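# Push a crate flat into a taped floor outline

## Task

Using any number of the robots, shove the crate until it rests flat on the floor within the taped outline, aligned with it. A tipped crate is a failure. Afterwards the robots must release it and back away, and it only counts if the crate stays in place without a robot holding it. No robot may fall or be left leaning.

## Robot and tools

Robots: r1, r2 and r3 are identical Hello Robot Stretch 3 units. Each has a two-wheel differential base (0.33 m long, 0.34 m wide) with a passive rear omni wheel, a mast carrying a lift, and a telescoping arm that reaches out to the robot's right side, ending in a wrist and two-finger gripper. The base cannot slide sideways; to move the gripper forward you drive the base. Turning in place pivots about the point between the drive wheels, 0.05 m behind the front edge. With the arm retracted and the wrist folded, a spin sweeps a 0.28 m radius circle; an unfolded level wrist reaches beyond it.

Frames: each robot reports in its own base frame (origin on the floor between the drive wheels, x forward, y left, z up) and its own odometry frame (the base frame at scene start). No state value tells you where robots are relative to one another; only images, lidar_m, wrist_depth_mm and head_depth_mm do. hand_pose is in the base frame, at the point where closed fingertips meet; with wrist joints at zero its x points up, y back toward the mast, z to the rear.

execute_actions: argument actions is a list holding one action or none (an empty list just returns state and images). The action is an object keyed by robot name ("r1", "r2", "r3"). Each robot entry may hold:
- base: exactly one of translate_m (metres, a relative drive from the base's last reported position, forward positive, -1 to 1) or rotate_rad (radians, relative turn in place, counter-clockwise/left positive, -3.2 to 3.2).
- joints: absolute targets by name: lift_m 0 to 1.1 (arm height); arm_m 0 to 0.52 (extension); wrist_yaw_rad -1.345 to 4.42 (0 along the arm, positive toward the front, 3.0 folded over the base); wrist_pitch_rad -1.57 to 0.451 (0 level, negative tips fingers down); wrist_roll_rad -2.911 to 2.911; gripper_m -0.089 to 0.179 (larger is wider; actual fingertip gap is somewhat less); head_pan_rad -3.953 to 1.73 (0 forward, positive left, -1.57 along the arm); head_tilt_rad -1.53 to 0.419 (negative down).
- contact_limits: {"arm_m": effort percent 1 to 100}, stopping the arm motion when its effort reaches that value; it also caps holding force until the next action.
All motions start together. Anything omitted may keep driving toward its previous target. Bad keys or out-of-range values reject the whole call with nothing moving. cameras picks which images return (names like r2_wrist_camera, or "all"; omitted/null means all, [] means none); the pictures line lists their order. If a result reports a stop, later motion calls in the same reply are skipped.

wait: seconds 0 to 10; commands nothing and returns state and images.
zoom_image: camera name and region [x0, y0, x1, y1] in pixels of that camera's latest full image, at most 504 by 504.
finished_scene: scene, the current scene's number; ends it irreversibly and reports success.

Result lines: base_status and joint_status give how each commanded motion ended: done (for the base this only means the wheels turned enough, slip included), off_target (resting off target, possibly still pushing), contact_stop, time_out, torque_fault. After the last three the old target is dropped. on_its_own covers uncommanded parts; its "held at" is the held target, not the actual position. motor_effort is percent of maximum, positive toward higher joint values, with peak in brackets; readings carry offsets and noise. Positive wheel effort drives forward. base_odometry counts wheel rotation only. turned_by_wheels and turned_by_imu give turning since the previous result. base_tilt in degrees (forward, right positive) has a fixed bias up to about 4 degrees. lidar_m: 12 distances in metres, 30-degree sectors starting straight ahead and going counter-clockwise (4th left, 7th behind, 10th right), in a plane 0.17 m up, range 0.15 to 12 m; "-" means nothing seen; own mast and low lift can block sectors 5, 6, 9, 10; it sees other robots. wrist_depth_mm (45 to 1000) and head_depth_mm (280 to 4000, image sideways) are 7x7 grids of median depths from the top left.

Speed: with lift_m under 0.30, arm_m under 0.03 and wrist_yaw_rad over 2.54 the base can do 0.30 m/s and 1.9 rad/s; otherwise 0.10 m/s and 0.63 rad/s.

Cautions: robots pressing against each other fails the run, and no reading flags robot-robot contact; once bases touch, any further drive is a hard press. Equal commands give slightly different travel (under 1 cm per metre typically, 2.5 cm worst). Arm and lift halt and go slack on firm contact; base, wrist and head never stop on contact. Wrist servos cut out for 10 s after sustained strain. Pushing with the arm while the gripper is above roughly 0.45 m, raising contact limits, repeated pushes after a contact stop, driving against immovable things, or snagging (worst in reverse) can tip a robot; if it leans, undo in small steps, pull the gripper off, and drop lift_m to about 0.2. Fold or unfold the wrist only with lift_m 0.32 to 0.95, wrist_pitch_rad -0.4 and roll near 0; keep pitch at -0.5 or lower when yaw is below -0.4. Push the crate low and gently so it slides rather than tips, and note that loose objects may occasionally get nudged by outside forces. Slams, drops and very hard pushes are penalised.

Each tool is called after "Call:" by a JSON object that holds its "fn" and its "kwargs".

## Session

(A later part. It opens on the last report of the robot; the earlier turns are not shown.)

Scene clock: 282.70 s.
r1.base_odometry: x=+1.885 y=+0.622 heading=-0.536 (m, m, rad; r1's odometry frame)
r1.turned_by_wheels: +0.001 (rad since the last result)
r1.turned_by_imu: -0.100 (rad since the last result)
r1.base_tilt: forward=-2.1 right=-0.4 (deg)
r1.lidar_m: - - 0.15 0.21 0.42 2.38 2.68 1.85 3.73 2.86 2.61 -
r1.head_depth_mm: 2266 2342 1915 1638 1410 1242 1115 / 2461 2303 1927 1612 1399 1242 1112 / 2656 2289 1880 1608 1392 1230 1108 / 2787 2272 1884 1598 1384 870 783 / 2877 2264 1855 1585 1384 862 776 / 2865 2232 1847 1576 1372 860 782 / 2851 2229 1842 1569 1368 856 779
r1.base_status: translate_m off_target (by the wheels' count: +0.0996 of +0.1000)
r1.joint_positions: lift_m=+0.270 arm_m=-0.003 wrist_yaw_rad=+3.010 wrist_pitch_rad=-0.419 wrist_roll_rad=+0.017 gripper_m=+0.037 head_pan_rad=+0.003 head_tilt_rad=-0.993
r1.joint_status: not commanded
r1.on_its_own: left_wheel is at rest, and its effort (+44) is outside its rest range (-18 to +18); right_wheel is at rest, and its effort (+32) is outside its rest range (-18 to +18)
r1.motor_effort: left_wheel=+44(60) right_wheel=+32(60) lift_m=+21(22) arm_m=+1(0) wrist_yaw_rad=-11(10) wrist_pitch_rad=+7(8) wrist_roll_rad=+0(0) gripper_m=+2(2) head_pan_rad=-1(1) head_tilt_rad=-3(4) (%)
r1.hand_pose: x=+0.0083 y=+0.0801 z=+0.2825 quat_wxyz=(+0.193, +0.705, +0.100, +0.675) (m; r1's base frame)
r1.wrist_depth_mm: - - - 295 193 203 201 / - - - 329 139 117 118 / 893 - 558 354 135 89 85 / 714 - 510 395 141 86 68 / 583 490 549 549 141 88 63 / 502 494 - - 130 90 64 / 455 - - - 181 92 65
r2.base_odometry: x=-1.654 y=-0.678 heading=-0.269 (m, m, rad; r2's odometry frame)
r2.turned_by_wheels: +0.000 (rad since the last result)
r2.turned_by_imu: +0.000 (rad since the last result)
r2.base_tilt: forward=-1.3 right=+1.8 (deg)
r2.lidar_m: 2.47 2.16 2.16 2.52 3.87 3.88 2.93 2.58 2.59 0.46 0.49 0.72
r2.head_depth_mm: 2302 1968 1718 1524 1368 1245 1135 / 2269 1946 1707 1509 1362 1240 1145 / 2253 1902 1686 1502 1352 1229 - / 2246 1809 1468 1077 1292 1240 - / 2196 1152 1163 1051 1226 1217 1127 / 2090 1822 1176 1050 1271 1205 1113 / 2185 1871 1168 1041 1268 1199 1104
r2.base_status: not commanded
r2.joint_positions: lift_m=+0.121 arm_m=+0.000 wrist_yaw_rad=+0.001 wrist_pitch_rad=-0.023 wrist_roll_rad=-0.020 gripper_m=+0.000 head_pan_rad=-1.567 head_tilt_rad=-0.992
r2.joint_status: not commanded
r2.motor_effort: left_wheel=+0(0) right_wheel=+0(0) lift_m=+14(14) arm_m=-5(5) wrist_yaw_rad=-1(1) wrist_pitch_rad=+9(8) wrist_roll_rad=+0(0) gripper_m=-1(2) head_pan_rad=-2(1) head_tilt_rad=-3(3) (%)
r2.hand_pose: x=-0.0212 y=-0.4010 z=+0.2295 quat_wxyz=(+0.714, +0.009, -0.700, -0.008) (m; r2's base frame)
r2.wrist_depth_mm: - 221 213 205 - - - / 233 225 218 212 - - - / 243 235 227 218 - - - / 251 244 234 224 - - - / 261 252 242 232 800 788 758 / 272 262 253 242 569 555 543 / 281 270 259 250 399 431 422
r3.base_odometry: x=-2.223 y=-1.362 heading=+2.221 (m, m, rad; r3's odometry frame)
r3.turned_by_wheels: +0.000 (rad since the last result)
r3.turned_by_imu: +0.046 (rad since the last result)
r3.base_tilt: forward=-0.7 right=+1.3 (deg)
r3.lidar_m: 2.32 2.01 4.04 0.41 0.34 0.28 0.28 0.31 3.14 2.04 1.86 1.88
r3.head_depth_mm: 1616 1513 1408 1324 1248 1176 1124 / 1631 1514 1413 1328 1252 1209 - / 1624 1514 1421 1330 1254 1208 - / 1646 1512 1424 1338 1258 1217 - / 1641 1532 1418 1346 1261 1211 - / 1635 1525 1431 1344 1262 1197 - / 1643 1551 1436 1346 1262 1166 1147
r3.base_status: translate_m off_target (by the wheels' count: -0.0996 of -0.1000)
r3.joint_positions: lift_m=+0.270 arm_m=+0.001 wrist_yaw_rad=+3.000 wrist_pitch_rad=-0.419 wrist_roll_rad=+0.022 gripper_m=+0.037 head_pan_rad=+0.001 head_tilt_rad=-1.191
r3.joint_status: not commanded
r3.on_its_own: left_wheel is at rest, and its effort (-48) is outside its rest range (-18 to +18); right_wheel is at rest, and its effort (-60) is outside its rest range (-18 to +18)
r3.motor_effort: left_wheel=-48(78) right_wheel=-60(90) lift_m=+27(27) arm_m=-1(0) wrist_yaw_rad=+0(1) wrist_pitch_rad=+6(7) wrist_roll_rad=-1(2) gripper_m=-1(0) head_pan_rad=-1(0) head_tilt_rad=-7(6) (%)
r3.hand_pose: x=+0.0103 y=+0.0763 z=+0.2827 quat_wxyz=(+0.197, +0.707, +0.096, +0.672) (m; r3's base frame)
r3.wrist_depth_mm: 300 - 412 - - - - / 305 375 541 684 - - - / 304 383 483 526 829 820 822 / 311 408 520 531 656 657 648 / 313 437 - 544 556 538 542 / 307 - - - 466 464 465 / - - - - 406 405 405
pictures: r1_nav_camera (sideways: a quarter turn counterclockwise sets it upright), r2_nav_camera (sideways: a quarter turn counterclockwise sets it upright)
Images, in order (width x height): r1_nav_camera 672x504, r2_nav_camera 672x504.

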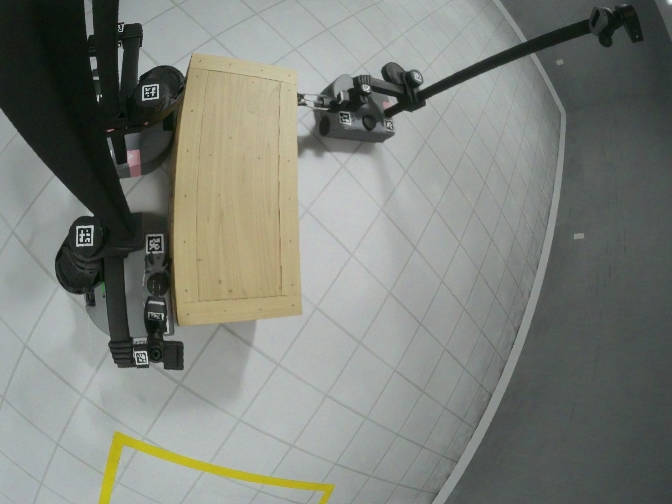

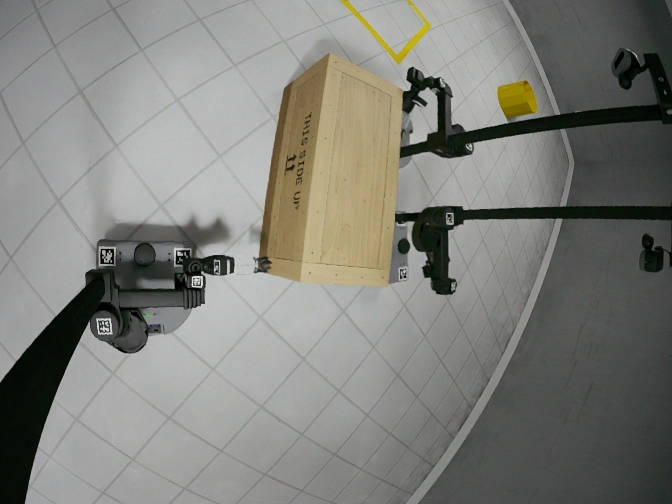

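Call:
{"fn": "execute_actions", "kwargs": {"actions": [{"r3":{"base":{"translate_m":0.3}},"r1":{"base":{"translate_m":-0.3},"joints":{"head_pan_rad":-3.14}},"r2":{"base":{"rotate_rad":1.5},"joints":{"lift_m":0.35,"wrist_pitch_rad":-0.4,"head_pan_rad":-3.14}}}], "cameras": []}}

Call:
{"fn": "execute_actions", "kwargs": {"actions": [{"r3":{"base":{"rotate_rad":-1.85}},"r2":{"joints":{"wrist_yaw_rad":3.0},"base":{"translate_m":-0.15}}}], "cameras": []}}

Call:
{"fn": "execute_actions", "kwargs": {"actions": [{"r3":{"base":{"translate_m":0.8}},"r1":{"base":{"rotate_rad":3.14}},"r2":{"joints":{"lift_m":0.27}}}], "cameras": ["r2_nav_camera","r1_nav_camera"]}}

Scene clock: 293.87 s.
r1.base_odometry: x=+1.627 y=+0.775 heading=-0.536 (m, m, rad; r1's odometry frame)
r1.turned_by_wheels: +0.000 (rad since the last result)
r1.turned_by_imu: +0.001 (rad since the last result)
r1.base_tilt: forward=-1.9 right=-0.3 (deg)
r1.lidar_m: 0.35 0.37 0.50 2.59 0.37 2.16 2.42 1.60 3.54 3.14 2.61 0.36
r1.head_depth_mm: 2043 2244 1923 1623 1402 1247 941 / 2221 2334 1898 1615 1400 1240 1069 / 2420 2315 1884 1602 1396 1279 - / 2596 2265 1866 1599 1381 1279 - / 2788 2251 1848 1584 1385 1236 - / 2807 2243 1840 1571 1375 1211 - / 2797 2224 1830 1551 1365 1207 1083
r1.base_status: done
r1.joint_positions: lift_m=+0.270 arm_m=-0.003 wrist_yaw_rad=+3.001 wrist_pitch_rad=-0.418 wrist_roll_rad=+0.017 gripper_m=+0.037 head_pan_rad=-3.133 head_tilt_rad=-0.993
r1.joint_status: all done
r1.motor_effort: left_wheel=+1(33) right_wheel=+0(24) lift_m=+21(21) arm_m=+0(1) wrist_yaw_rad=-2(11) wrist_pitch_rad=+7(7) wrist_roll_rad=+0(0) gripper_m=+0(2) head_pan_rad=-2(30) head_tilt_rad=-3(2) (%)
r1.hand_pose: x=+0.0102 y=+0.0799 z=+0.2826 quat_wxyz=(+0.196, +0.706, +0.096, +0.674) (m; r1's base frame)
r1.wrist_depth_mm: - - - - - 484 361 / - - - - 774 501 373 / 894 - 559 917 807 513 371 / 705 - 465 702 714 517 383 / 566 429 491 582 591 529 382 / 494 471 - 515 510 488 393 / 449 - - - 434 432 395
r2.base_odometry: x=-1.654 y=-0.678 heading=+1.231 (m, m, rad; r2's odometry frame)
r2.turned_by_wheels: +1.500 (rad since the last result)
r2.turned_by_imu: +1.521 (rad since the last result)
r2.base_tilt: forward=-1.1 right=+1.7 (deg)
r2.lidar_m: 2.42 3.89 3.87 3.07 2.58 2.58 0.46 0.48 0.67 2.59 2.16 2.15
r2.head_depth_mm: 2290 1961 1715 1519 1373 1258 1112 / 2302 1954 1701 1521 1361 1258 1093 / 2260 1933 1683 1504 1358 - - / 2244 1920 1619 1425 1308 - - / 2201 1630 1183 1055 1229 1250 - / 1262 1619 1171 1052 1240 1226 - / 2174 1869 1167 1044 1256 1210 -
r2.base_status: done
r2.joint_positions: lift_m=+0.349 arm_m=+0.000 wrist_yaw_rad=+0.001 wrist_pitch_rad=-0.414 wrist_roll_rad=-0.020 gripper_m=+0.000 head_pan_rad=-3.133 head_tilt_rad=-0.992
r2.joint_status: all done
r2.motor_effort: left_wheel=-3(9) right_wheel=+2(5) lift_m=+51(51) arm_m=-5(5) wrist_yaw_rad=-1(1) wrist_pitch_rad=+5(8) wrist_roll_rad=+0(0) gripper_m=-2(3) head_pan_rad=-4(43) head_tilt_rad=-3(3) (%)
r2.hand_pose: x=-0.0213 y=-0.3703 z=+0.3629 quat_wxyz=(+0.699, +0.147, -0.685, -0.144) (m; r2's base frame)
r2.wrist_depth_mm: - - - - - - - / - - - - - - - / - - - - - - 558 / 946 916 899 871 845 828 562 / 751 732 724 749 693 671 560 / 622 616 604 560 572 567 539 / 536 525 514 504 497 495 484
r3.base_odometry: x=-2.405 y=-1.123 heading=+2.221 (m, m, rad; r3's odometry frame)
r3.turned_by_wheels: +0.000 (rad since the last result)
r3.turned_by_imu: +0.001 (rad since the last result)
r3.base_tilt: forward=-0.7 right=+1.2 (deg)
r3.lidar_m: 2.09 1.77 1.85 0.36 0.37 0.57 0.57 4.96 2.80 1.83 1.68 1.69
r3.head_depth_mm: 1623 1508 1402 1324 1249 1177 1118 / 1623 1512 1413 1323 1261 1206 - / 1619 1512 1419 1326 1262 1208 - / 1639 1523 1419 1343 1260 1211 - / 1642 1519 1424 1349 1262 1207 - / 1643 1537 1429 1338 1269 1198 - / 1644 1527 1441 1346 1265 1065 1035
r3.base_status: done
r3.joint_positions: lift_m=+0.270 arm_m=+0.001 wrist_yaw_rad=+3.000 wrist_pitch_rad=-0.419 wrist_roll_rad=+0.022 gripper_m=+0.037 head_pan_rad=+0.001 head_tilt_rad=-1.191
r3.joint_status: not commanded
r3.motor_effort: left_wheel=+0(36) right_wheel=+2(46) lift_m=+26(26) arm_m=+0(1) wrist_yaw_rad=-1(0) wrist_pitch_rad=+7(7) wrist_roll_rad=-1(2) gripper_m=+0(1) head_pan_rad=-1(1) head_tilt_rad=-6(6) (%)
r3.hand_pose: x=+0.0103 y=+0.0763 z=+0.2827 quat_wxyz=(+0.197, +0.707, +0.096, +0.672) (m; r3's base frame)
r3.wrist_depth_mm: - - - - - - - / 620 - 403 - - - - / 627 801 455 507 829 825 816 / 611 658 457 468 652 644 653 / 550 544 - 527 560 543 545 / 466 - - - 462 465 465 / - - - - 405 403 407
pictures: none
No camera images: the call's "cameras" was empty. Leave "cameras" out to get every camera's image.

Scene clock: 296.53 s.
r1.base_odometry: x=+1.627 y=+0.775 heading=-0.536 (m, m, rad; r1's odometry frame)
r1.turned_by_wheels: +0.000 (rad since the last result)
r1.turned_by_imu: +0.001 (rad since the last result)
r1.base_tilt: forward=-1.9 right=-0.4 (deg)
r1.lidar_m: 0.35 0.36 0.50 2.59 0.54 2.16 2.42 1.60 3.53 3.15 2.62 0.36
r1.head_depth_mm: 2064 2232 1917 1634 812 1031 1027 / 2223 2312 1896 1611 1396 1068 1037 / 2415 2296 1871 1607 1378 1275 - / 2602 2282 1879 1595 1383 1268 - / 2747 2248 1861 1586 1376 1240 - / 2837 2220 1855 1583 1363 1213 - / 2780 2236 1834 1566 1368 1206 1087
r1.base_status: not commanded
r1.joint_positions: lift_m=+0.270 arm_m=-0.003 wrist_yaw_rad=+3.001 wrist_pitch_rad=-0.418 wrist_roll_rad=+0.017 gripper_m=+0.037 head_pan_rad=-3.133 head_tilt_rad=-0.993
r1.joint_status: not commanded
r1.motor_effort: left_wheel=+1(1) right_wheel=+0(0) lift_m=+21(21) arm_m=+0(1) wrist_yaw_rad=-1(1) wrist_pitch_rad=+7(7) wrist_roll_rad=+0(0) gripper_m=+0(0) head_pan_rad=-2(2) head_tilt_rad=-2(3) (%)
r1.hand_pose: x=+0.0102 y=+0.0799 z=+0.2826 quat_wxyz=(+0.196, +0.706, +0.096, +0.674) (m; r1's base frame)
r1.wrist_depth_mm: - 425 - - - 482 360 / - - - - 806 502 366 / 910 - 889 908 819 519 369 / 433 - 597 715 689 518 378 / 368 359 473 599 611 531 386 / 364 347 - 512 505 485 392 / 344 - - - 430 431 402
r2.base_odometry: x=-1.704 y=-0.820 heading=+1.231 (m, m, rad; r2's odometry frame)
r2.turned_by_wheels: +0.000 (rad since the last result)
r2.turned_by_imu: -0.001 (rad since the last result)
r2.base_tilt: forward=-1.2 right=+1.8 (deg)
r2.lidar_m: 2.55 3.98 3.97 2.95 2.48 2.47 0.31 0.32 0.45 2.72 2.27 2.27
r2.head_depth_mm: 2317 1959 1712 1519 1369 1258 1109 / 2248 1945 1700 1515 1363 1258 1098 / 2261 1932 1680 1504 1358 - - / 2227 1908 1672 1112 1310 - - / 2178 1793 1613 1052 964 1175 - / 1322 1545 1573 1049 961 1208 - / 2064 1867 1578 1039 955 1196 -
r2.base_status: done
r2.joint_positions: lift_m=+0.349 arm_m=+0.000 wrist_yaw_rad=+2.998 wrist_pitch_rad=-0.414 wrist_roll_rad=-0.020 gripper_m=+0.000 head_pan_rad=-3.133 head_tilt_rad=-0.992
r2.joint_status: all done
r2.motor_effort: left_wheel=-3(10) right_wheel=+2(2) lift_m=+52(52) arm_m=-4(5) wrist_yaw_rad=+2(3) wrist_pitch_rad=+5(5) wrist_roll_rad=+0(0) gripper_m=-2(2) head_pan_rad=-3(3) head_tilt_rad=-3(3) (%)
r2.hand_pose: x=+0.0110 y=+0.0773 z=+0.3629 quat_wxyz=(+0.194, +0.694, +0.097, +0.687) (m; r2's base frame)
r2.wrist_depth_mm: - - - - - - - / - - - - - - - / - - - - - - - / 949 922 890 878 849 822 808 / 757 730 718 751 690 677 662 / 620 615 - 558 579 570 563 / 536 530 - 532 506 495 485
r3.base_odometry: x=-2.405 y=-1.123 heading=+0.371 (m, m, rad; r3's odometry frame)
r3.turned_by_wheels: -1.850 (rad since the last result)
r3.turned_by_imu: -1.815 (rad since the last result)
r3.base_tilt: forward=-0.7 right=+1.3 (deg)
r3.lidar_m: 2.15 1.69 1.67 1.80 2.69 1.77 3.98 0.36 0.61 0.57 0.58 4.70
r3.head_depth_mm: 1617 1515 1417 1334 1253 1179 1128 / 1617 1503 1413 1324 1252 1206 - / 1631 1519 1419 1328 1250 1213 - / 1631 1519 1428 1331 1256 1214 - / 1646 1520 1426 1341 1262 1212 - / 1643 1526 1434 1339 1265 1198 - / 1649 1549 1438 1348 1272 1195 1155
r3.base_status: done
r3.joint_positions: lift_m=+0.270 arm_m=+0.001 wrist_yaw_rad=+3.000 wrist_pitch_rad=-0.419 wrist_roll_rad=+0.022 gripper_m=+0.037 head_pan_rad=+0.001 head_tilt_rad=-1.191
r3.joint_status: not commanded
r3.motor_effort: left_wheel=+2(11) right_wheel=-2(8) lift_m=+26(26) arm_m=-1(0) wrist_yaw_rad=+0(1) wrist_pitch_rad=+6(7) wrist_roll_rad=-2(2) gripper_m=+0(0) head_pan_rad=-1(1) head_tilt_rad=-6(6) (%)
r3.hand_pose: x=+0.0103 y=+0.0763 z=+0.2827 quat_wxyz=(+0.197, +0.707, +0.096, +0.672) (m; r3's base frame)
r3.wrist_depth_mm: - - - - - - - / - - - - - - - / 831 826 822 817 826 822 810 / 660 659 655 656 653 652 655 / 543 545 - 542 561 543 542 / 471 - - - 465 462 464 / - - - - 407 406 404
pictures: none
No camera images: the call's "cameras" was empty. Leave "cameras" out to get every camera's image.

Scene clock: 301.07 s.
r1.base_odometry: x=+1.627 y=+0.775 heading=+2.604 (m, m, rad; r1's odometry frame)
r1.turned_by_wheels: +3.140 (rad since the last result)
r1.turned_by_imu: +3.150 (rad since the last result)
r1.base_tilt: forward=-2.0 right=-0.3 (deg)
r1.lidar_m: 2.41 1.59 3.54 3.13 2.61 0.37 0.35 0.36 0.50 1.24 2.17 2.16
r1.head_depth_mm: 2491 2356 1921 1635 1408 1246 1070 / 2675 2281 1902 1603 1397 1235 1078 / 2854 2314 1892 1594 1398 1273 - / 2926 2274 1868 1126 983 1104 - / 2838 2278 1857 1119 974 1207 - / 2793 2219 1850 1107 969 1177 - / 2768 2177 1826 1104 966 1171 1084
r1.base_status: done
r1.joint_positions: lift_m=+0.270 arm_m=-0.003 wrist_yaw_rad=+3.001 wrist_pitch_rad=-0.418 wrist_roll_rad=+0.017 gripper_m=+0.037 head_pan_rad=-3.134 head_tilt_rad=-0.993
r1.joint_status: not commanded
r1.motor_effort: left_wheel=-1(6) right_wheel=+3(12) lift_m=+21(21) arm_m=+0(0) wrist_yaw_rad=-1(1) wrist_pitch_rad=+7(7) wrist_roll_rad=+0(0) gripper_m=-1(2) head_pan_rad=-2(2) head_tilt_rad=-2(4) (%)
r1.hand_pose: x=+0.0102 y=+0.0799 z=+0.2826 quat_wxyz=(+0.196, +0.706, +0.096, +0.674) (m; r1's base frame)
r1.wrist_depth_mm: - - - - - - - / - - - - - - - / 903 - 933 928 931 943 916 / 717 - 719 707 714 708 731 / 595 582 614 595 613 602 606 / 492 493 - 503 519 501 505 / 455 - - - 433 430 432
r2.base_odometry: x=-1.704 y=-0.820 heading=+1.231 (m, m, rad; r2's odometry frame)
r2.turned_by_wheels: +0.000 (rad since the last result)
r2.turned_by_imu: -0.001 (rad since the last result)
r2.base_tilt: forward=-1.2 right=+1.7 (deg)
r2.lidar_m: 2.55 3.97 3.97 2.95 2.48 1.28 0.31 0.33 0.45 2.71 2.27 2.27
r2.head_depth_mm: 2303 1621 1541 1522 1364 1260 1114 / 2273 1946 1609 1509 1360 1243 1105 / 2265 1937 1695 1507 1349 - - / 2235 1907 1680 1109 1305 - - / 2214 1902 1666 1058 960 1174 - / 2181 1886 1647 1046 958 1196 - / 2169 1872 1647 1042 953 1189 1110
r2.base_status: not commanded
r2.joint_positions: lift_m=+0.271 arm_m=+0.000 wrist_yaw_rad=+2.998 wrist_pitch_rad=-0.415 wrist_roll_rad=-0.020 gripper_m=+0.000 head_pan_rad=-3.133 head_tilt_rad=-0.992
r2.joint_status: all done
r2.motor_effort: left_wheel=-2(3) right_wheel=+1(2) lift_m=+13(46) arm_m=-4(4) wrist_yaw_rad=+1(2) wrist_pitch_rad=+5(6) wrist_roll_rad=+0(0) gripper_m=-3(2) head_pan_rad=-3(3) head_tilt_rad=-3(3) (%)
r2.hand_pose: x=+0.0109 y=+0.0772 z=+0.2842 quat_wxyz=(+0.194, +0.694, +0.098, +0.687) (m; r2's base frame)
r2.wrist_depth_mm: - - - - - - - / - - - - - - - / - - 990 960 930 912 857 / 799 772 745 727 715 696 673 / 629 618 597 626 581 567 553 / 526 520 - - 486 477 470 / 455 - - - 420 414 409
r3.base_odometry: x=-1.660 y=-0.833 heading=+0.371 (m, m, rad; r3's odometry frame)
r3.turned_by_wheels: +0.000 (rad since the last result)
r3.turned_by_imu: +0.003 (rad since the last result)
r3.base_tilt: forward=-0.7 right=+1.2 (deg)
r3.lidar_m: 1.53 1.22 1.20 1.29 1.93 2.48 1.25 0.78 0.76 3.82 4.41 3.35
r3.head_depth_mm: 1616 1505 1411 1315 1245 1182 1124 / 1626 1507 1417 1330 1251 1200 - / 1633 1515 1407 1327 1255 1210 - / 1643 1518 1416 1328 1264 1217 - / 1643 1521 1432 1331 1260 1213 - / 1607 1535 1426 1337 1258 1192 - / 1511 1534 1431 1344 1270 1196 1158
r3.base_status: done
r3.joint_positions: lift_m=+0.270 arm_m=+0.001 wrist_yaw_rad=+3.000 wrist_pitch_rad=-0.419 wrist_roll_rad=+0.022 gripper_m=+0.037 head_pan_rad=+0.001 head_tilt_rad=-1.191
r3.joint_status: not commanded
r3.motor_effort: left_wheel=+2(10) right_wheel=-1(6) lift_m=+27(26) arm_m=+0(0) wrist_yaw_rad=-1(1) wrist_pitch_rad=+7(7) wrist_roll_rad=-1(2) gripper_m=+0(1) head_pan_rad=-1(1) head_tilt_rad=-5(6) (%)
r3.hand_pose: x=+0.0103 y=+0.0763 z=+0.2827 quat_wxyz=(+0.197, +0.707, +0.096, +0.672) (m; r3's base frame)
r3.wrist_depth_mm: - - - - - - 895 / - - - - - - 935 / 832 817 817 830 821 828 827 / 665 658 659 656 656 661 652 / 547 545 - 543 560 542 545 / 465 - - - 467 466 464 / - - - - 404 408 401
pictures: r1_nav_camera (sideways: a quarter turn counterclockwise sets it upright), r2_nav_camera (sideways: a quarter turn counterclockwise sets it upright)
Images, in order (width x height): r1_nav_camera 672x504, r2_nav_camera 672x504.

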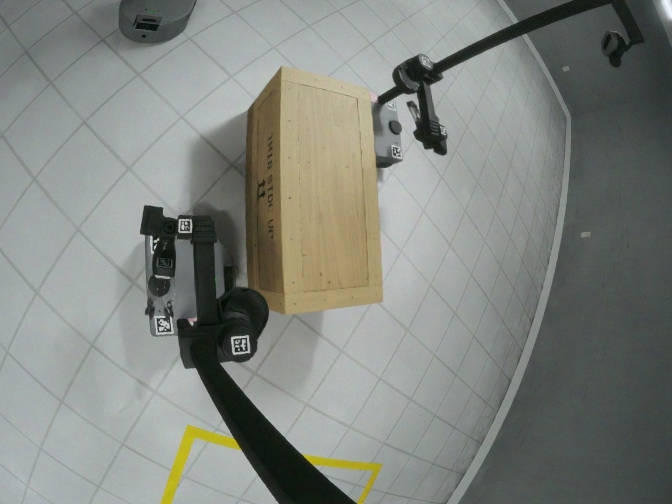

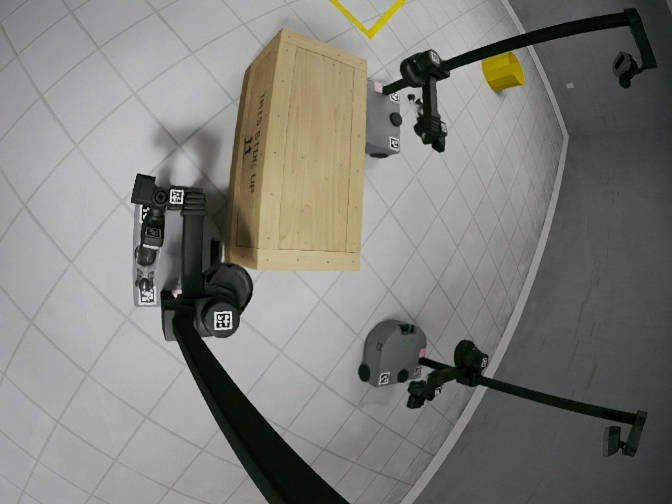

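Call:
{"fn": "execute_actions", "kwargs": {"actions": [], "cameras": ["r1_nav_camera","r2_nav_camera","r3_nav_camera"]}}

Scene clock: 309.33 s.
r1.base_odometry: x=+1.627 y=+0.775 heading=+2.604 (m, m, rad; r1's odometry frame)
r1.turned_by_wheels: +0.000 (rad since the last result)
r1.turned_by_imu: +0.001 (rad since the last result)
r1.base_tilt: forward=-2.0 right=-0.3 (deg)
r1.lidar_m: 2.40 1.60 3.54 3.16 2.61 0.36 0.35 0.37 0.50 1.24 2.17 2.16
r1.head_depth_mm: 2481 2331 1898 1631 1408 1247 1078 / 2609 2336 1901 1610 1404 1243 1078 / 2813 2297 1890 1602 1401 1275 - / 2911 2281 1848 1118 984 1104 - / 2900 2289 1845 1117 974 1201 - / 2804 2244 1841 1114 971 1173 - / 2784 2215 1811 1105 965 1171 1081
r1.base_status: done
r1.joint_positions: lift_m=+0.270 arm_m=-0.003 wrist_yaw_rad=+3.001 wrist_pitch_rad=-0.418 wrist_roll_rad=+0.017 gripper_m=+0.037 head_pan_rad=-3.134 head_tilt_rad=-0.993
r1.joint_status: not commanded
r1.motor_effort: left_wheel=-1(6) right_wheel=+3(12) lift_m=+21(21) arm_m=+0(0) wrist_yaw_rad=-1(1) wrist_pitch_rad=+7(7) wrist_roll_rad=+0(0) gripper_m=+1(2) head_pan_rad=-2(2) head_tilt_rad=-2(4) (%)
r1.hand_pose: x=+0.0102 y=+0.0799 z=+0.2826 quat_wxyz=(+0.196, +0.706, +0.096, +0.674) (m; r1's base frame)
r1.wrist_depth_mm: - - - - - - - / - - - - - - - / 900 - 936 934 929 933 900 / 722 - 708 706 718 722 722 / 579 585 618 585 607 595 583 / 500 507 - 512 514 498 494 / 453 - - - 433 432 440
r2.base_odometry: x=-1.704 y=-0.820 heading=+1.231 (m, m, rad; r2's odometry frame)
r2.turned_by_wheels: +0.000 (rad since the last result)
r2.turned_by_imu: -0.001 (rad since the last result)
r2.base_tilt: forward=-1.0 right=+2.0 (deg)
r2.lidar_m: 2.55 3.97 3.98 2.95 2.48 1.28 0.31 0.33 0.45 2.71 2.27 2.27
r2.head_depth_mm: 2291 1610 1545 1520 1365 1258 1111 / 2271 1942 1618 1511 1357 1238 1107 / 2240 1919 1682 1500 1350 - - / 2236 1912 1677 1112 1308 - - / 2221 1897 1659 1052 969 1169 - / 2202 1877 1653 1045 961 1195 - / 2159 1862 1634 1042 958 1187 1108
r2.base_status: not commanded
r2.joint_positions: lift_m=+0.271 arm_m=+0.000 wrist_yaw_rad=+2.998 wrist_pitch_rad=-0.415 wrist_roll_rad=-0.020 gripper_m=+0.000 head_pan_rad=-3.133 head_tilt_rad=-0.992
r2.joint_status: all done
r2.motor_effort: left_wheel=-2(3) right_wheel=+1(2) lift_m=+13(46) arm_m=-4(4) wrist_yaw_rad=+2(2) wrist_pitch_rad=+5(6) wrist_roll_rad=+0(0) gripper_m=-3(2) head_pan_rad=-3(3) head_tilt_rad=-3(3) (%)
r2.hand_pose: x=+0.0109 y=+0.0772 z=+0.2842 quat_wxyz=(+0.194, +0.694, +0.098, +0.687) (m; r2's base frame)
r2.wrist_depth_mm: - - - - - - - / - - - - - - - / - - 986 948 945 899 873 / 796 777 745 738 715 700 681 / 634 620 602 628 583 564 561 / 527 516 - - 485 477 466 / 457 - - - 419 415 406
r3.base_odometry: x=-1.660 y=-0.833 heading=+0.371 (m, m, rad; r3's odometry frame)
r3.turned_by_wheels: +0.000 (rad since the last result)
r3.turned_by_imu: +0.000 (rad since the last result)
r3.base_tilt: forward=-0.7 right=+1.2 (deg)
r3.lidar_m: 1.53 1.22 1.20 1.29 1.93 2.47 1.26 0.78 0.76 3.84 4.42 3.34
r3.head_depth_mm: 1618 1517 1414 1326 1243 1188 1126 / 1630 1507 1424 1324 1250 1203 - / 1627 1520 1407 1334 1252 1206 - / 1631 1507 1426 1334 1269 1213 - / 1643 1531 1433 1343 1265 1215 - / 1609 1537 1422 1340 1266 1201 - / 1512 1540 1437 1352 1265 1201 1155
r3.base_status: done
r3.joint_positions: lift_m=+0.270 arm_m=+0.001 wrist_yaw_rad=+3.000 wrist_pitch_rad=-0.419 wrist_roll_rad=+0.022 gripper_m=+0.037 head_pan_rad=+0.001 head_tilt_rad=-1.191
r3.joint_status: not commanded
r3.motor_effort: left_wheel=+2(10) right_wheel=-2(6) lift_m=+26(26) arm_m=+0(0) wrist_yaw_rad=-1(1) wrist_pitch_rad=+6(7) wrist_roll_rad=-1(2) gripper_m=-1(1) head_pan_rad=+0(1) head_tilt_rad=-5(6) (%)
r3.hand_pose: x=+0.0103 y=+0.0763 z=+0.2827 quat_wxyz=(+0.197, +0.707, +0.096, +0.672) (m; r3's base frame)
r3.wrist_depth_mm: - - - - - - 898 / - - - - - - 937 / 818 829 823 823 832 838 816 / 663 656 655 655 651 657 663 / 545 546 - 540 555 540 542 / 467 - - - 464 461 465 / - - - - 403 407 405
pictures: r1_nav_camera (sideways: a quarter turn counterclockwise sets it upright), r2_nav_camera (sideways: a quarter turn counterclockwise sets it upright), r3_nav_camera (sideways: a quarter turn counterclockwise sets it upright)
Images, in order (width x height): r1_nav_camera 672x504, r2_nav_camera 672x504, r3_nav_camera 672x504.

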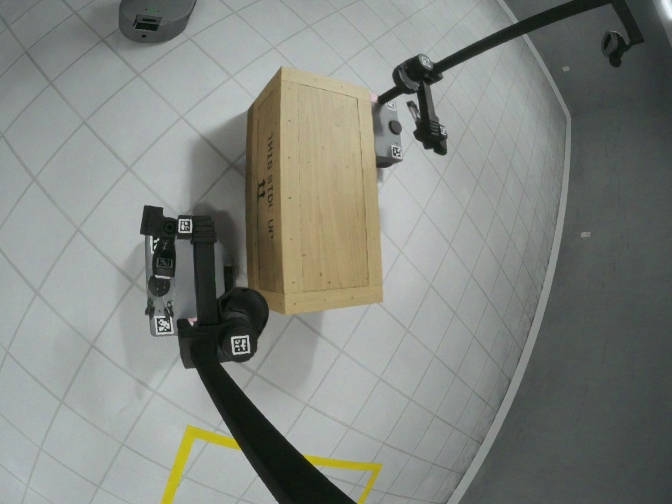

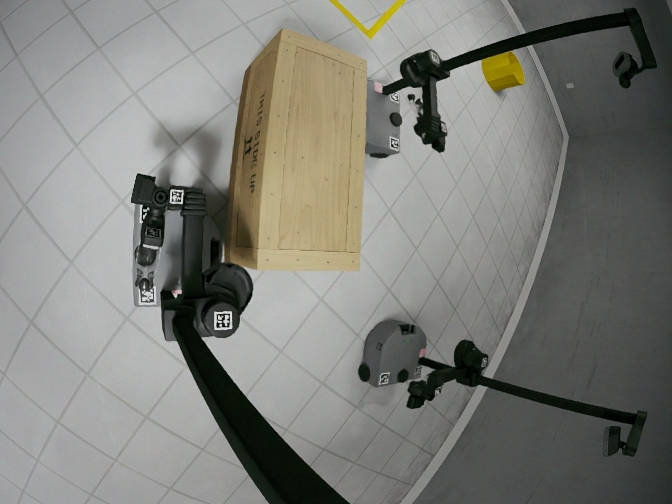

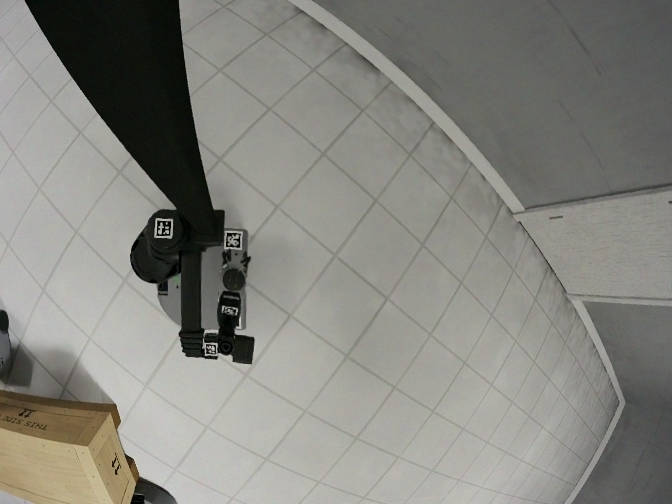

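Call:
{"fn": "execute_actions", "kwargs": {"actions": [{"r1":{"base":{"translate_m":-0.06}},"r2":{"base":{"translate_m":-0.02}},"r3":{"base":{"translate_m":0.25}}}], "cameras": []}}

Call:
{"fn": "execute_actions", "kwargs": {"actions": [{"r1":{"base":{"translate_m":-0.2}},"r2":{"base":{"translate_m":-0.2}},"r3":{"base":{"rotate_rad":-1.5}}}], "cameras": ["r1_nav_camera","r2_nav_camera"]}}

Scene clock: 315.30 s.
r1.base_odometry: x=+1.679 y=+0.744 heading=+2.604 (m, m, rad; r1's odometry frame)
r1.turned_by_wheels: +0.000 (rad since the last result)
r1.turned_by_imu: +0.001 (rad since the last result)
r1.base_tilt: forward=-2.0 right=-0.3 (deg)
r1.lidar_m: 2.47 1.65 3.58 3.11 2.57 0.30 0.29 0.30 0.42 1.49 2.22 2.20
r1.head_depth_mm: 2454 2334 1923 1627 1406 1245 1075 / 2656 2326 1909 1617 1400 1234 1083 / 2745 2268 1894 1603 1396 1276 - / 2885 2263 1860 1600 979 910 - / 2811 2266 1844 1578 971 986 - / 2834 2243 1832 1583 964 1077 - / 2838 2219 1830 1470 962 1077 1079
r1.base_status: done
r1.joint_positions: lift_m=+0.270 arm_m=-0.003 wrist_yaw_rad=+3.001 wrist_pitch_rad=-0.418 wrist_roll_rad=+0.017 gripper_m=+0.037 head_pan_rad=-3.134 head_tilt_rad=-0.993
r1.joint_status: not commanded
r1.motor_effort: left_wheel=-1(8) right_wheel=+3(7) lift_m=+21(21) arm_m=+0(0) wrist_yaw_rad=-1(1) wrist_pitch_rad=+7(7) wrist_roll_rad=+0(0) gripper_m=+0(0) head_pan_rad=-2(2) head_tilt_rad=-3(4) (%)
r1.hand_pose: x=+0.0102 y=+0.0799 z=+0.2826 quat_wxyz=(+0.196, +0.706, +0.096, +0.674) (m; r1's base frame)
r1.wrist_depth_mm: - - - - - - - / - - - - - - - / 896 - 907 911 919 922 908 / 701 - 709 703 703 738 707 / 574 578 608 581 604 599 582 / 487 500 - 508 513 492 506 / 447 - - - 432 435 436
r2.base_odometry: x=-1.711 y=-0.839 heading=+1.231 (m, m, rad; r2's odometry frame)
r2.turned_by_wheels: +0.000 (rad since the last result)
r2.turned_by_imu: -0.001 (rad since the last result)
r2.base_tilt: forward=-1.1 right=+1.8 (deg)
r2.lidar_m: 2.57 3.99 3.99 2.94 2.46 1.38 0.29 0.30 0.42 2.73 2.29 2.29
r2.head_depth_mm: 2307 1956 1674 1523 1369 1252 1111 / 2282 1954 1698 1518 1367 1239 1106 / 2250 1944 1700 1499 1358 - - / 2243 1920 1681 1426 1313 - - / 2206 1897 1671 1056 953 1090 - / 2199 1863 1649 1046 944 1190 - / 2167 1858 1641 1043 949 1176 1111
r2.base_status: done
r2.joint_positions: lift_m=+0.271 arm_m=+0.000 wrist_yaw_rad=+2.999 wrist_pitch_rad=-0.415 wrist_roll_rad=-0.020 gripper_m=+0.000 head_pan_rad=-3.133 head_tilt_rad=-0.992
r2.joint_status: not commanded
r2.motor_effort: left_wheel=-2(15) right_wheel=+2(4) lift_m=+13(13) arm_m=-4(4) wrist_yaw_rad=+1(2) wrist_pitch_rad=+6(5) wrist_roll_rad=+0(0) gripper_m=-2(3) head_pan_rad=-3(4) head_tilt_rad=-4(3) (%)
r2.hand_pose: x=+0.0108 y=+0.0773 z=+0.2842 quat_wxyz=(+0.194, +0.694, +0.098, +0.687) (m; r2's base frame)
r2.wrist_depth_mm: - - - - - - - / - - - - - - - / - - - 974 930 881 865 / 785 772 744 729 706 695 672 / 635 620 597 629 585 569 556 / 525 515 - - 485 478 468 / 456 - - - 419 418 409
r3.base_odometry: x=-1.427 y=-0.742 heading=+0.372 (m, m, rad; r3's odometry frame)
r3.turned_by_wheels: +0.000 (rad since the last result)
r3.turned_by_imu: +0.001 (rad since the last result)
r3.base_tilt: forward=-0.7 right=+1.2 (deg)
r3.lidar_m: 1.31 1.07 1.05 1.14 1.70 2.70 1.50 0.95 1.07 3.99 4.20 2.91
r3.head_depth_mm: 1614 1502 1413 1329 1247 1187 1121 / 1629 1521 1417 1324 1247 1200 - / 1624 1508 1420 1333 1256 1213 - / 1629 1527 1417 1342 1256 1211 - / 1606 1524 1428 1344 1265 1211 - / 1452 1540 1436 1342 1268 1202 - / 1326 1489 1426 1343 1268 1205 1159
r3.base_status: done
r3.joint_positions: lift_m=+0.270 arm_m=+0.001 wrist_yaw_rad=+3.000 wrist_pitch_rad=-0.419 wrist_roll_rad=+0.022 gripper_m=+0.037 head_pan_rad=+0.001 head_tilt_rad=-1.191
r3.joint_status: not commanded
r3.motor_effort: left_wheel=+2(10) right_wheel=-1(6) lift_m=+26(27) arm_m=+0(1) wrist_yaw_rad=+0(0) wrist_pitch_rad=+7(7) wrist_roll_rad=-2(1) gripper_m=+0(1) head_pan_rad=-1(1) head_tilt_rad=-6(7) (%)
r3.hand_pose: x=+0.0103 y=+0.0763 z=+0.2827 quat_wxyz=(+0.197, +0.707, +0.096, +0.672) (m; r3's base frame)
r3.wrist_depth_mm: - - - - - 869 778 / - - - - - 925 829 / 811 819 828 825 825 836 829 / 662 655 651 652 657 649 657 / 551 545 - 541 563 545 547 / 468 - - - 460 467 463 / - - - - 402 404 407
pictures: none
No camera images: the call's "cameras" was empty. Leave "cameras" out to get every camera's image.

Scene clock: 317.70 s.
r1.base_odometry: x=+1.850 y=+0.642 heading=+2.603 (m, m, rad; r1's odometry frame)
r1.turned_by_wheels: -0.001 (rad since the last result)
r1.turned_by_imu: -0.193 (rad since the last result)
r1.base_tilt: forward=-2.0 right=-0.5 (deg)
r1.lidar_m: 2.43 1.74 1.77 3.43 2.52 2.42 0.28 0.26 0.26 0.31 1.58 2.34
r1.head_depth_mm: 2170 2318 1910 1624 1405 1245 1069 / 2315 2335 1903 1619 1394 1236 1074 / 2418 2298 1891 1608 1390 1272 - / 2602 2269 1848 1591 1388 1182 - / 2644 2225 1861 1580 974 916 - / 2735 2227 1846 1575 971 878 - / 2790 2216 1836 1552 964 853 918
r1.base_status: translate_m off_target (by the wheels' count: -0.1996 of -0.2000)
r1.joint_positions: lift_m=+0.270 arm_m=-0.003 wrist_yaw_rad=+3.000 wrist_pitch_rad=-0.418 wrist_roll_rad=+0.017 gripper_m=+0.037 head_pan_rad=-3.134 head_tilt_rad=-0.994
r1.joint_status: not commanded
r1.on_its_own: left_wheel is at rest, and its effort (-50) is outside its rest range (-18 to +18); right_wheel is at rest, and its effort (-23) is outside its rest range (-18 to +18)
r1.motor_effort: left_wheel=-50(71) right_wheel=-23(71) lift_m=+21(21) arm_m=+0(0) wrist_yaw_rad=-1(2) wrist_pitch_rad=+7(7) wrist_roll_rad=+0(0) gripper_m=+1(0) head_pan_rad=-2(2) head_tilt_rad=-2(2) (%)
r1.hand_pose: x=+0.0104 y=+0.0799 z=+0.2827 quat_wxyz=(+0.196, +0.706, +0.096, +0.674) (m; r1's base frame)
r1.wrist_depth_mm: - - - - - - - / - - - - - - - / 924 - 906 938 937 936 920 / 715 - 727 711 709 703 723 / 597 591 619 595 599 592 595 / 506 493 - 521 514 501 496 / 445 - - - 433 437 435
r2.base_odometry: x=-1.777 y=-1.027 heading=+1.231 (m, m, rad; r2's odometry frame)
r2.turned_by_wheels: +0.000 (rad since the last result)
r2.turned_by_imu: -0.008 (rad since the last result)
r2.base_tilt: forward=-1.2 right=+1.9 (deg)
r2.lidar_m: 2.71 4.13 4.12 2.74 1.39 1.22 0.27 0.27 0.28 0.39 2.44 2.43
r2.head_depth_mm: 2259 1956 1718 1522 1368 1255 1109 / 2271 1950 1702 1513 1368 1237 1100 / 2264 1938 1691 1497 1354 - - / 2239 1903 1675 1493 1349 - - / 2213 1898 1661 1474 949 1004 - / 2201 1880 1650 1048 948 901 - / 2160 1866 1637 1043 939 880 1097
r2.base_status: translate_m off_target (by the wheels' count: -0.1997 of -0.2000)
r2.joint_positions: lift_m=+0.271 arm_m=+0.000 wrist_yaw_rad=+2.999 wrist_pitch_rad=-0.415 wrist_roll_rad=-0.020 gripper_m=+0.000 head_pan_rad=-3.134 head_tilt_rad=-0.992
r2.joint_status: not commanded
r2.on_its_own: left_wheel is at rest, and its effort (-58) is outside its rest range (-18 to +18); right_wheel is at rest, and its effort (-25) is outside its rest range (-18 to +18)
r2.motor_effort: left_wheel=-58(100) right_wheel=-25(29) lift_m=+13(13) arm_m=-4(4) wrist_yaw_rad=+0(1) wrist_pitch_rad=+5(5) wrist_roll_rad=+0(0) gripper_m=-2(2) head_pan_rad=-3(3) head_tilt_rad=-4(3) (%)
r2.hand_pose: x=+0.0106 y=+0.0773 z=+0.2841 quat_wxyz=(+0.194, +0.694, +0.098, +0.687) (m; r2's base frame)
r2.wrist_depth_mm: - - - - - - - / - - - - - - - / - - 997 971 930 910 879 / 786 775 750 733 715 697 679 / 631 617 597 626 581 566 557 / 525 520 - - 484 479 470 / 458 - - - 420 414 409
r3.base_odometry: x=-1.427 y=-0.742 heading=-1.128 (m, m, rad; r3's odometry frame)
r3.turned_by_wheels: -1.500 (rad since the last result)
r3.turned_by_imu: -1.471 (rad since the last result)
r3.base_tilt: forward=-0.7 right=+1.2 (deg)
r3.lidar_m: 4.15 4.16 2.42 1.28 1.06 1.05 1.18 1.89 2.71 1.57 1.01 1.10
r3.head_depth_mm: 1617 1512 1424 1332 1245 1184 1118 / 1634 1504 1423 1328 1253 1207 - / 1619 1509 1417 1333 1261 1219 - / 1636 1525 1428 1335 1258 1207 - / 1642 1523 1428 1347 1267 1208 - / 1643 1532 1426 1345 1270 1197 - / 1649 1529 1439 1357 1263 1197 1153
r3.base_status: done
r3.joint_positions: lift_m=+0.270 arm_m=+0.001 wrist_yaw_rad=+3.000 wrist_pitch_rad=-0.419 wrist_roll_rad=+0.022 gripper_m=+0.037 head_pan_rad=+0.001 head_tilt_rad=-1.191
r3.joint_status: not commanded
r3.motor_effort: left_wheel=+2(11) right_wheel=-1(9) lift_m=+26(26) arm_m=-1(0) wrist_yaw_rad=-1(0) wrist_pitch_rad=+7(6) wrist_roll_rad=-1(2) gripper_m=+0(1) head_pan_rad=-1(0) head_tilt_rad=-6(6) (%)
r3.hand_pose: x=+0.0103 y=+0.0762 z=+0.2827 quat_wxyz=(+0.197, +0.707, +0.096, +0.672) (m; r3's base frame)
r3.wrist_depth_mm: 795 - - - - - - / 834 935 - - - - - / 808 825 821 830 835 818 822 / 660 651 666 655 660 652 647 / 547 548 - 541 563 543 542 / 465 - - - 464 467 463 / - - - - 404 404 405
pictures: r1_nav_camera (sideways: a quarter turn counterclockwise sets it upright), r2_nav_camera (sideways: a quarter turn counterclockwise sets it upright)
Images, in order (width x height): r1_nav_camera 672x504, r2_nav_camera 672x504.

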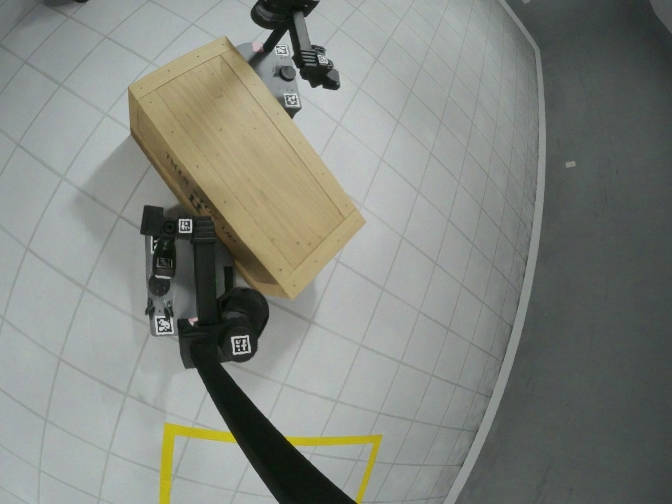

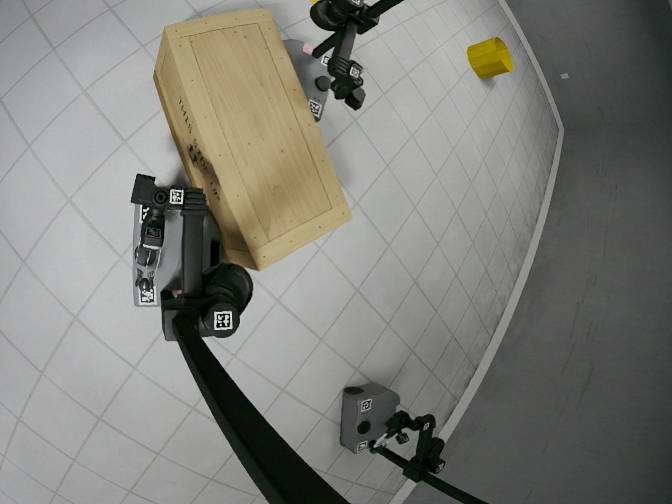

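Call:
{"fn": "execute_actions", "kwargs": {"actions": [{"r1":{"base":{"translate_m":0.07}},"r2":{"base":{"translate_m":0.05}},"r3":{"base":{"translate_m":0.5}}}], "cameras": []}}

Call:
{"fn": "execute_actions", "kwargs": {"actions": [{"r1":{"base":{"rotate_rad":0.75}},"r2":{"base":{"rotate_rad":0.5}}}], "cameras": ["r1_nav_camera","r2_nav_camera"]}}

Scene clock: 325.13 s.
r1.base_odometry: x=+1.790 y=+0.678 heading=+2.603 (m, m, rad; r1's odometry frame)
r1.turned_by_wheels: +0.000 (rad since the last result)
r1.turned_by_imu: +0.002 (rad since the last result)
r1.base_tilt: forward=-1.9 right=-0.5 (deg)
r1.lidar_m: 2.37 1.69 1.69 3.52 2.58 2.48 0.34 0.31 0.31 0.38 2.37 2.28
r1.head_depth_mm: 2226 2351 1899 1607 1417 1246 1075 / 2345 2300 1885 1613 1407 1229 1083 / 2491 2307 1870 1595 1393 1277 - / 2597 2250 1892 1596 1335 1265 - / 2696 2247 1854 1592 976 1135 - / 2820 2231 1837 1112 970 944 - / 2793 2230 1829 1564 960 865 1047
r1.base_status: done
r1.joint_positions: lift_m=+0.270 arm_m=-0.003 wrist_yaw_rad=+3.000 wrist_pitch_rad=-0.418 wrist_roll_rad=+0.017 gripper_m=+0.037 head_pan_rad=-3.134 head_tilt_rad=-0.994
r1.joint_status: not commanded
r1.motor_effort: left_wheel=+0(39) right_wheel=+0(19) lift_m=+22(21) arm_m=+0(0) wrist_yaw_rad=+0(2) wrist_pitch_rad=+7(7) wrist_roll_rad=+0(0) gripper_m=-1(1) head_pan_rad=-2(1) head_tilt_rad=-2(3) (%)
r1.hand_pose: x=+0.0104 y=+0.0799 z=+0.2827 quat_wxyz=(+0.196, +0.706, +0.096, +0.674) (m; r1's base frame)
r1.wrist_depth_mm: - - - - - - - / - - - - - - - / 898 - 925 886 905 930 934 / 725 - 712 715 712 725 723 / 581 583 610 594 606 596 586 / 489 499 - 520 506 497 499 / 448 - - - 427 435 433
r2.base_odometry: x=-1.761 y=-0.980 heading=+1.231 (m, m, rad; r2's odometry frame)
r2.turned_by_wheels: +0.000 (rad since the last result)
r2.turned_by_imu: -0.001 (rad since the last result)
r2.base_tilt: forward=-1.2 right=+1.8 (deg)
r2.lidar_m: 2.69 4.10 4.08 2.80 2.35 2.34 0.32 0.31 0.32 0.45 2.40 2.39
r2.head_depth_mm: 2289 1968 1708 1526 1365 1261 1112 / 2275 1950 1700 1518 1362 1231 1100 / 2241 1934 1695 1506 1350 - - / 2227 1918 1671 1500 1320 - - / 2213 1895 1662 1082 964 1187 - / 2201 1878 1658 1042 946 1078 - / 2168 1874 1641 1042 940 973 1105
r2.base_status: done
r2.joint_positions: lift_m=+0.271 arm_m=+0.000 wrist_yaw_rad=+2.999 wrist_pitch_rad=-0.415 wrist_roll_rad=-0.020 gripper_m=+0.000 head_pan_rad=-3.134 head_tilt_rad=-0.992
r2.joint_status: not commanded
r2.motor_effort: left_wheel=+0(45) right_wheel=+1(20) lift_m=+13(13) arm_m=-4(4) wrist_yaw_rad=+0(1) wrist_pitch_rad=+6(5) wrist_roll_rad=+0(0) gripper_m=-1(2) head_pan_rad=-2(3) head_tilt_rad=-3(3) (%)
r2.hand_pose: x=+0.0106 y=+0.0773 z=+0.2841 quat_wxyz=(+0.194, +0.694, +0.098, +0.687) (m; r2's base frame)
r2.wrist_depth_mm: 784 - - - - - - / - - - - - - - / 715 782 981 960 928 911 863 / 750 763 737 734 715 694 680 / 634 620 598 622 582 570 550 / 528 518 - - 486 480 470 / 463 - - - 421 415 405
r3.base_odometry: x=-1.212 y=-1.194 heading=-1.128 (m, m, rad; r3's odometry frame)
r3.turned_by_wheels: +0.000 (rad since the last result)
r3.turned_by_imu: +0.002 (rad since the last result)
r3.base_tilt: forward=-0.7 right=+1.3 (deg)
r3.lidar_m: 3.73 3.84 3.27 1.70 1.44 1.43 1.60 2.57 2.96 0.82 0.80 3.33
r3.head_depth_mm: 1614 1503 1404 1328 1250 1185 1124 / 1634 1508 1415 1325 1251 1210 - / 1630 1524 1422 1334 1256 1213 - / 1620 1523 1425 1337 1255 1216 - / 1650 1523 1428 1334 1259 1216 - / 1652 1527 1433 1340 1263 1190 - / 1660 1535 1433 1339 1271 1196 1154
r3.base_status: done
r3.joint_positions: lift_m=+0.270 arm_m=+0.001 wrist_yaw_rad=+3.000 wrist_pitch_rad=-0.419 wrist_roll_rad=+0.022 gripper_m=+0.037 head_pan_rad=+0.001 head_tilt_rad=-1.191
r3.joint_status: not commanded
r3.motor_effort: left_wheel=+2(10) right_wheel=-1(7) lift_m=+27(26) arm_m=-1(1) wrist_yaw_rad=+0(0) wrist_pitch_rad=+6(7) wrist_roll_rad=-2(1) gripper_m=+0(1) head_pan_rad=+0(0) head_tilt_rad=-6(5) (%)
r3.hand_pose: x=+0.0103 y=+0.0762 z=+0.2827 quat_wxyz=(+0.197, +0.707, +0.096, +0.672) (m; r3's base frame)
r3.wrist_depth_mm: - - - - - - - / - - - - - - - / 815 841 835 830 823 831 821 / 661 665 653 654 663 653 655 / 547 547 - 543 565 547 543 / 467 - - - 465 462 464 / - - - - 405 406 401
pictures: none
No camera images: the call's "cameras" was empty. Leave "cameras" out to get every camera's image.

Scene clock: 326.83 s.
r1.base_odometry: x=+1.790 y=+0.678 heading=-2.930 (m, m, rad; r1's odometry frame)
r1.turned_by_wheels: +0.750 (rad since the last result)
r1.turned_by_imu: +0.752 (rad since the last result)
r1.base_tilt: forward=-2.0 right=-0.4 (deg)
r1.lidar_m: 1.69 3.60 2.94 2.48 0.42 0.32 0.31 0.33 0.47 2.28 2.28 2.58
r1.head_depth_mm: 3024 2330 1916 1618 1385 1225 1071 / 2953 2325 1897 1606 989 1086 1073 / 2925 2308 1878 1600 985 931 - / 2887 2272 1864 1587 980 945 - / 2859 2266 1719 1120 976 1063 - / 2799 2244 1491 1110 972 1161 - / 2803 2169 1085 1103 964 1149 1081
r1.base_status: done
r1.joint_positions: lift_m=+0.270 arm_m=-0.003 wrist_yaw_rad=+3.000 wrist_pitch_rad=-0.418 wrist_roll_rad=+0.017 gripper_m=+0.037 head_pan_rad=-3.134 head_tilt_rad=-0.994
r1.joint_status: not commanded
r1.motor_effort: left_wheel=-1(7) right_wheel=+3(8) lift_m=+21(21) arm_m=+0(0) wrist_yaw_rad=+0(1) wrist_pitch_rad=+7(7) wrist_roll_rad=+0(0) gripper_m=+0(0) head_pan_rad=-1(1) head_tilt_rad=-3(3) (%)
r1.hand_pose: x=+0.0104 y=+0.0799 z=+0.2827 quat_wxyz=(+0.196, +0.706, +0.096, +0.674) (m; r1's base frame)
r1.wrist_depth_mm: - - - - - - - / - - - - - - - / 929 - 907 925 937 939 907 / 705 - 703 714 720 727 713 / 570 589 614 580 607 610 597 / 448 499 - 516 513 499 492 / 410 - - - 432 431 428
r2.base_odometry: x=-1.761 y=-0.980 heading=+1.731 (m, m, rad; r2's odometry frame)
r2.turned_by_wheels: +0.500 (rad since the last result)
r2.turned_by_imu: +0.506 (rad since the last result)
r2.base_tilt: forward=-1.1 right=+1.8 (deg)
r2.lidar_m: 4.11 4.08 2.82 0.93 2.35 0.32 0.31 0.32 0.44 2.41 2.40 2.65
r2.head_depth_mm: 2295 1959 1701 1524 1370 1259 1110 / 2280 1949 1696 1510 1347 1235 1104 / 2243 1929 1682 1069 964 - - / 2236 1905 1680 1058 954 - - / 2207 1883 1634 1054 962 1157 - / 2191 1887 1423 1048 957 1193 - / 2158 1866 1359 1038 952 1192 1104
r2.base_status: done
r2.joint_positions: lift_m=+0.271 arm_m=+0.000 wrist_yaw_rad=+2.999 wrist_pitch_rad=-0.415 wrist_roll_rad=-0.020 gripper_m=+0.000 head_pan_rad=-3.134 head_tilt_rad=-0.992
r2.joint_status: not commanded
r2.motor_effort: left_wheel=-3(12) right_wheel=+2(7) lift_m=+13(13) arm_m=-4(4) wrist_yaw_rad=+1(0) wrist_pitch_rad=+5(5) wrist_roll_rad=+0(0) gripper_m=-2(1) head_pan_rad=-3(3) head_tilt_rad=-3(3) (%)
r2.hand_pose: x=+0.0106 y=+0.0773 z=+0.2841 quat_wxyz=(+0.194, +0.693, +0.098, +0.687) (m; r2's base frame)
r2.wrist_depth_mm: - - - - - - - / - - 897 - - - - / - - 896 953 919 896 869 / 788 780 749 737 709 701 672 / 635 617 604 624 582 569 554 / 522 517 - - 488 478 468 / 436 - - - 421 415 406
r3.base_odometry: x=-1.212 y=-1.194 heading=-1.128 (m, m, rad; r3's odometry frame)
r3.turned_by_wheels: +0.000 (rad since the last result)
r3.turned_by_imu: +0.000 (rad since the last result)
r3.base_tilt: forward=-0.7 right=+1.2 (deg)
r3.lidar_m: 3.72 3.84 3.26 1.71 1.43 1.43 1.60 2.57 2.96 0.82 0.82 3.32
r3.head_depth_mm: 1629 1506 1406 1323 1246 1184 1120 / 1626 1500 1419 1330 1254 1202 - / 1630 1511 1408 1331 1254 1206 - / 1644 1513 1429 1343 1253 1214 - / 1632 1529 1420 1339 1262 1215 - / 1652 1517 1432 1343 1258 1200 - / 1651 1549 1428 1346 1271 1197 1155
r3.base_status: not commanded
r3.joint_positions: lift_m=+0.270 arm_m=+0.001 wrist_yaw_rad=+3.000 wrist_pitch_rad=-0.419 wrist_roll_rad=+0.022 gripper_m=+0.037 head_pan_rad=+0.001 head_tilt_rad=-1.191
r3.joint_status: not commanded
r3.motor_effort: left_wheel=+2(2) right_wheel=-1(1) lift_m=+27(27) arm_m=+0(1) wrist_yaw_rad=-1(0) wrist_pitch_rad=+6(6) wrist_roll_rad=-2(2) gripper_m=-1(0) head_pan_rad=-1(0) head_tilt_rad=-5(6) (%)
r3.hand_pose: x=+0.0103 y=+0.0762 z=+0.2827 quat_wxyz=(+0.197, +0.707, +0.096, +0.672) (m; r3's base frame)
r3.wrist_depth_mm: - - - - - - - / - - - - - - - / 832 832 837 821 833 816 815 / 658 650 654 652 649 653 652 / 541 542 - 547 562 542 541 / 468 - - - 464 462 463 / - - - - 406 406 406
pictures: r1_nav_camera (sideways: a quarter turn counterclockwise sets it upright), r2_nav_camera (sideways: a quarter turn counterclockwise sets it upright)
Images, in order (width x height): r1_nav_camera 672x504, r2_nav_camera 672x504.

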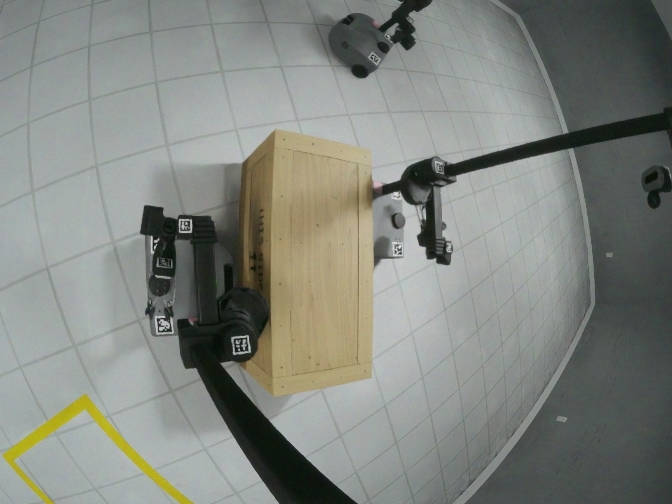

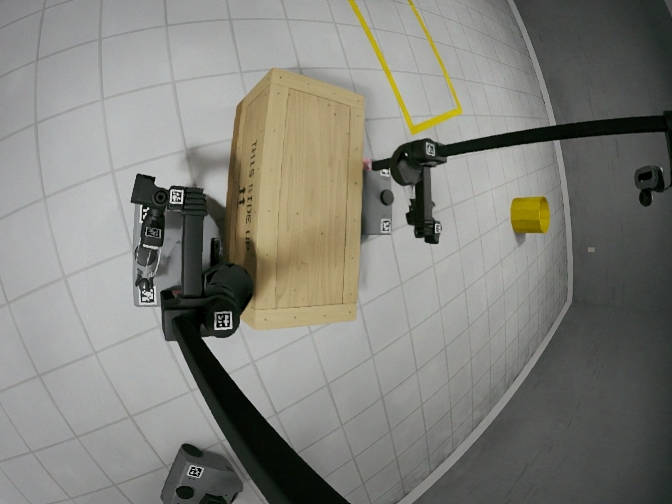

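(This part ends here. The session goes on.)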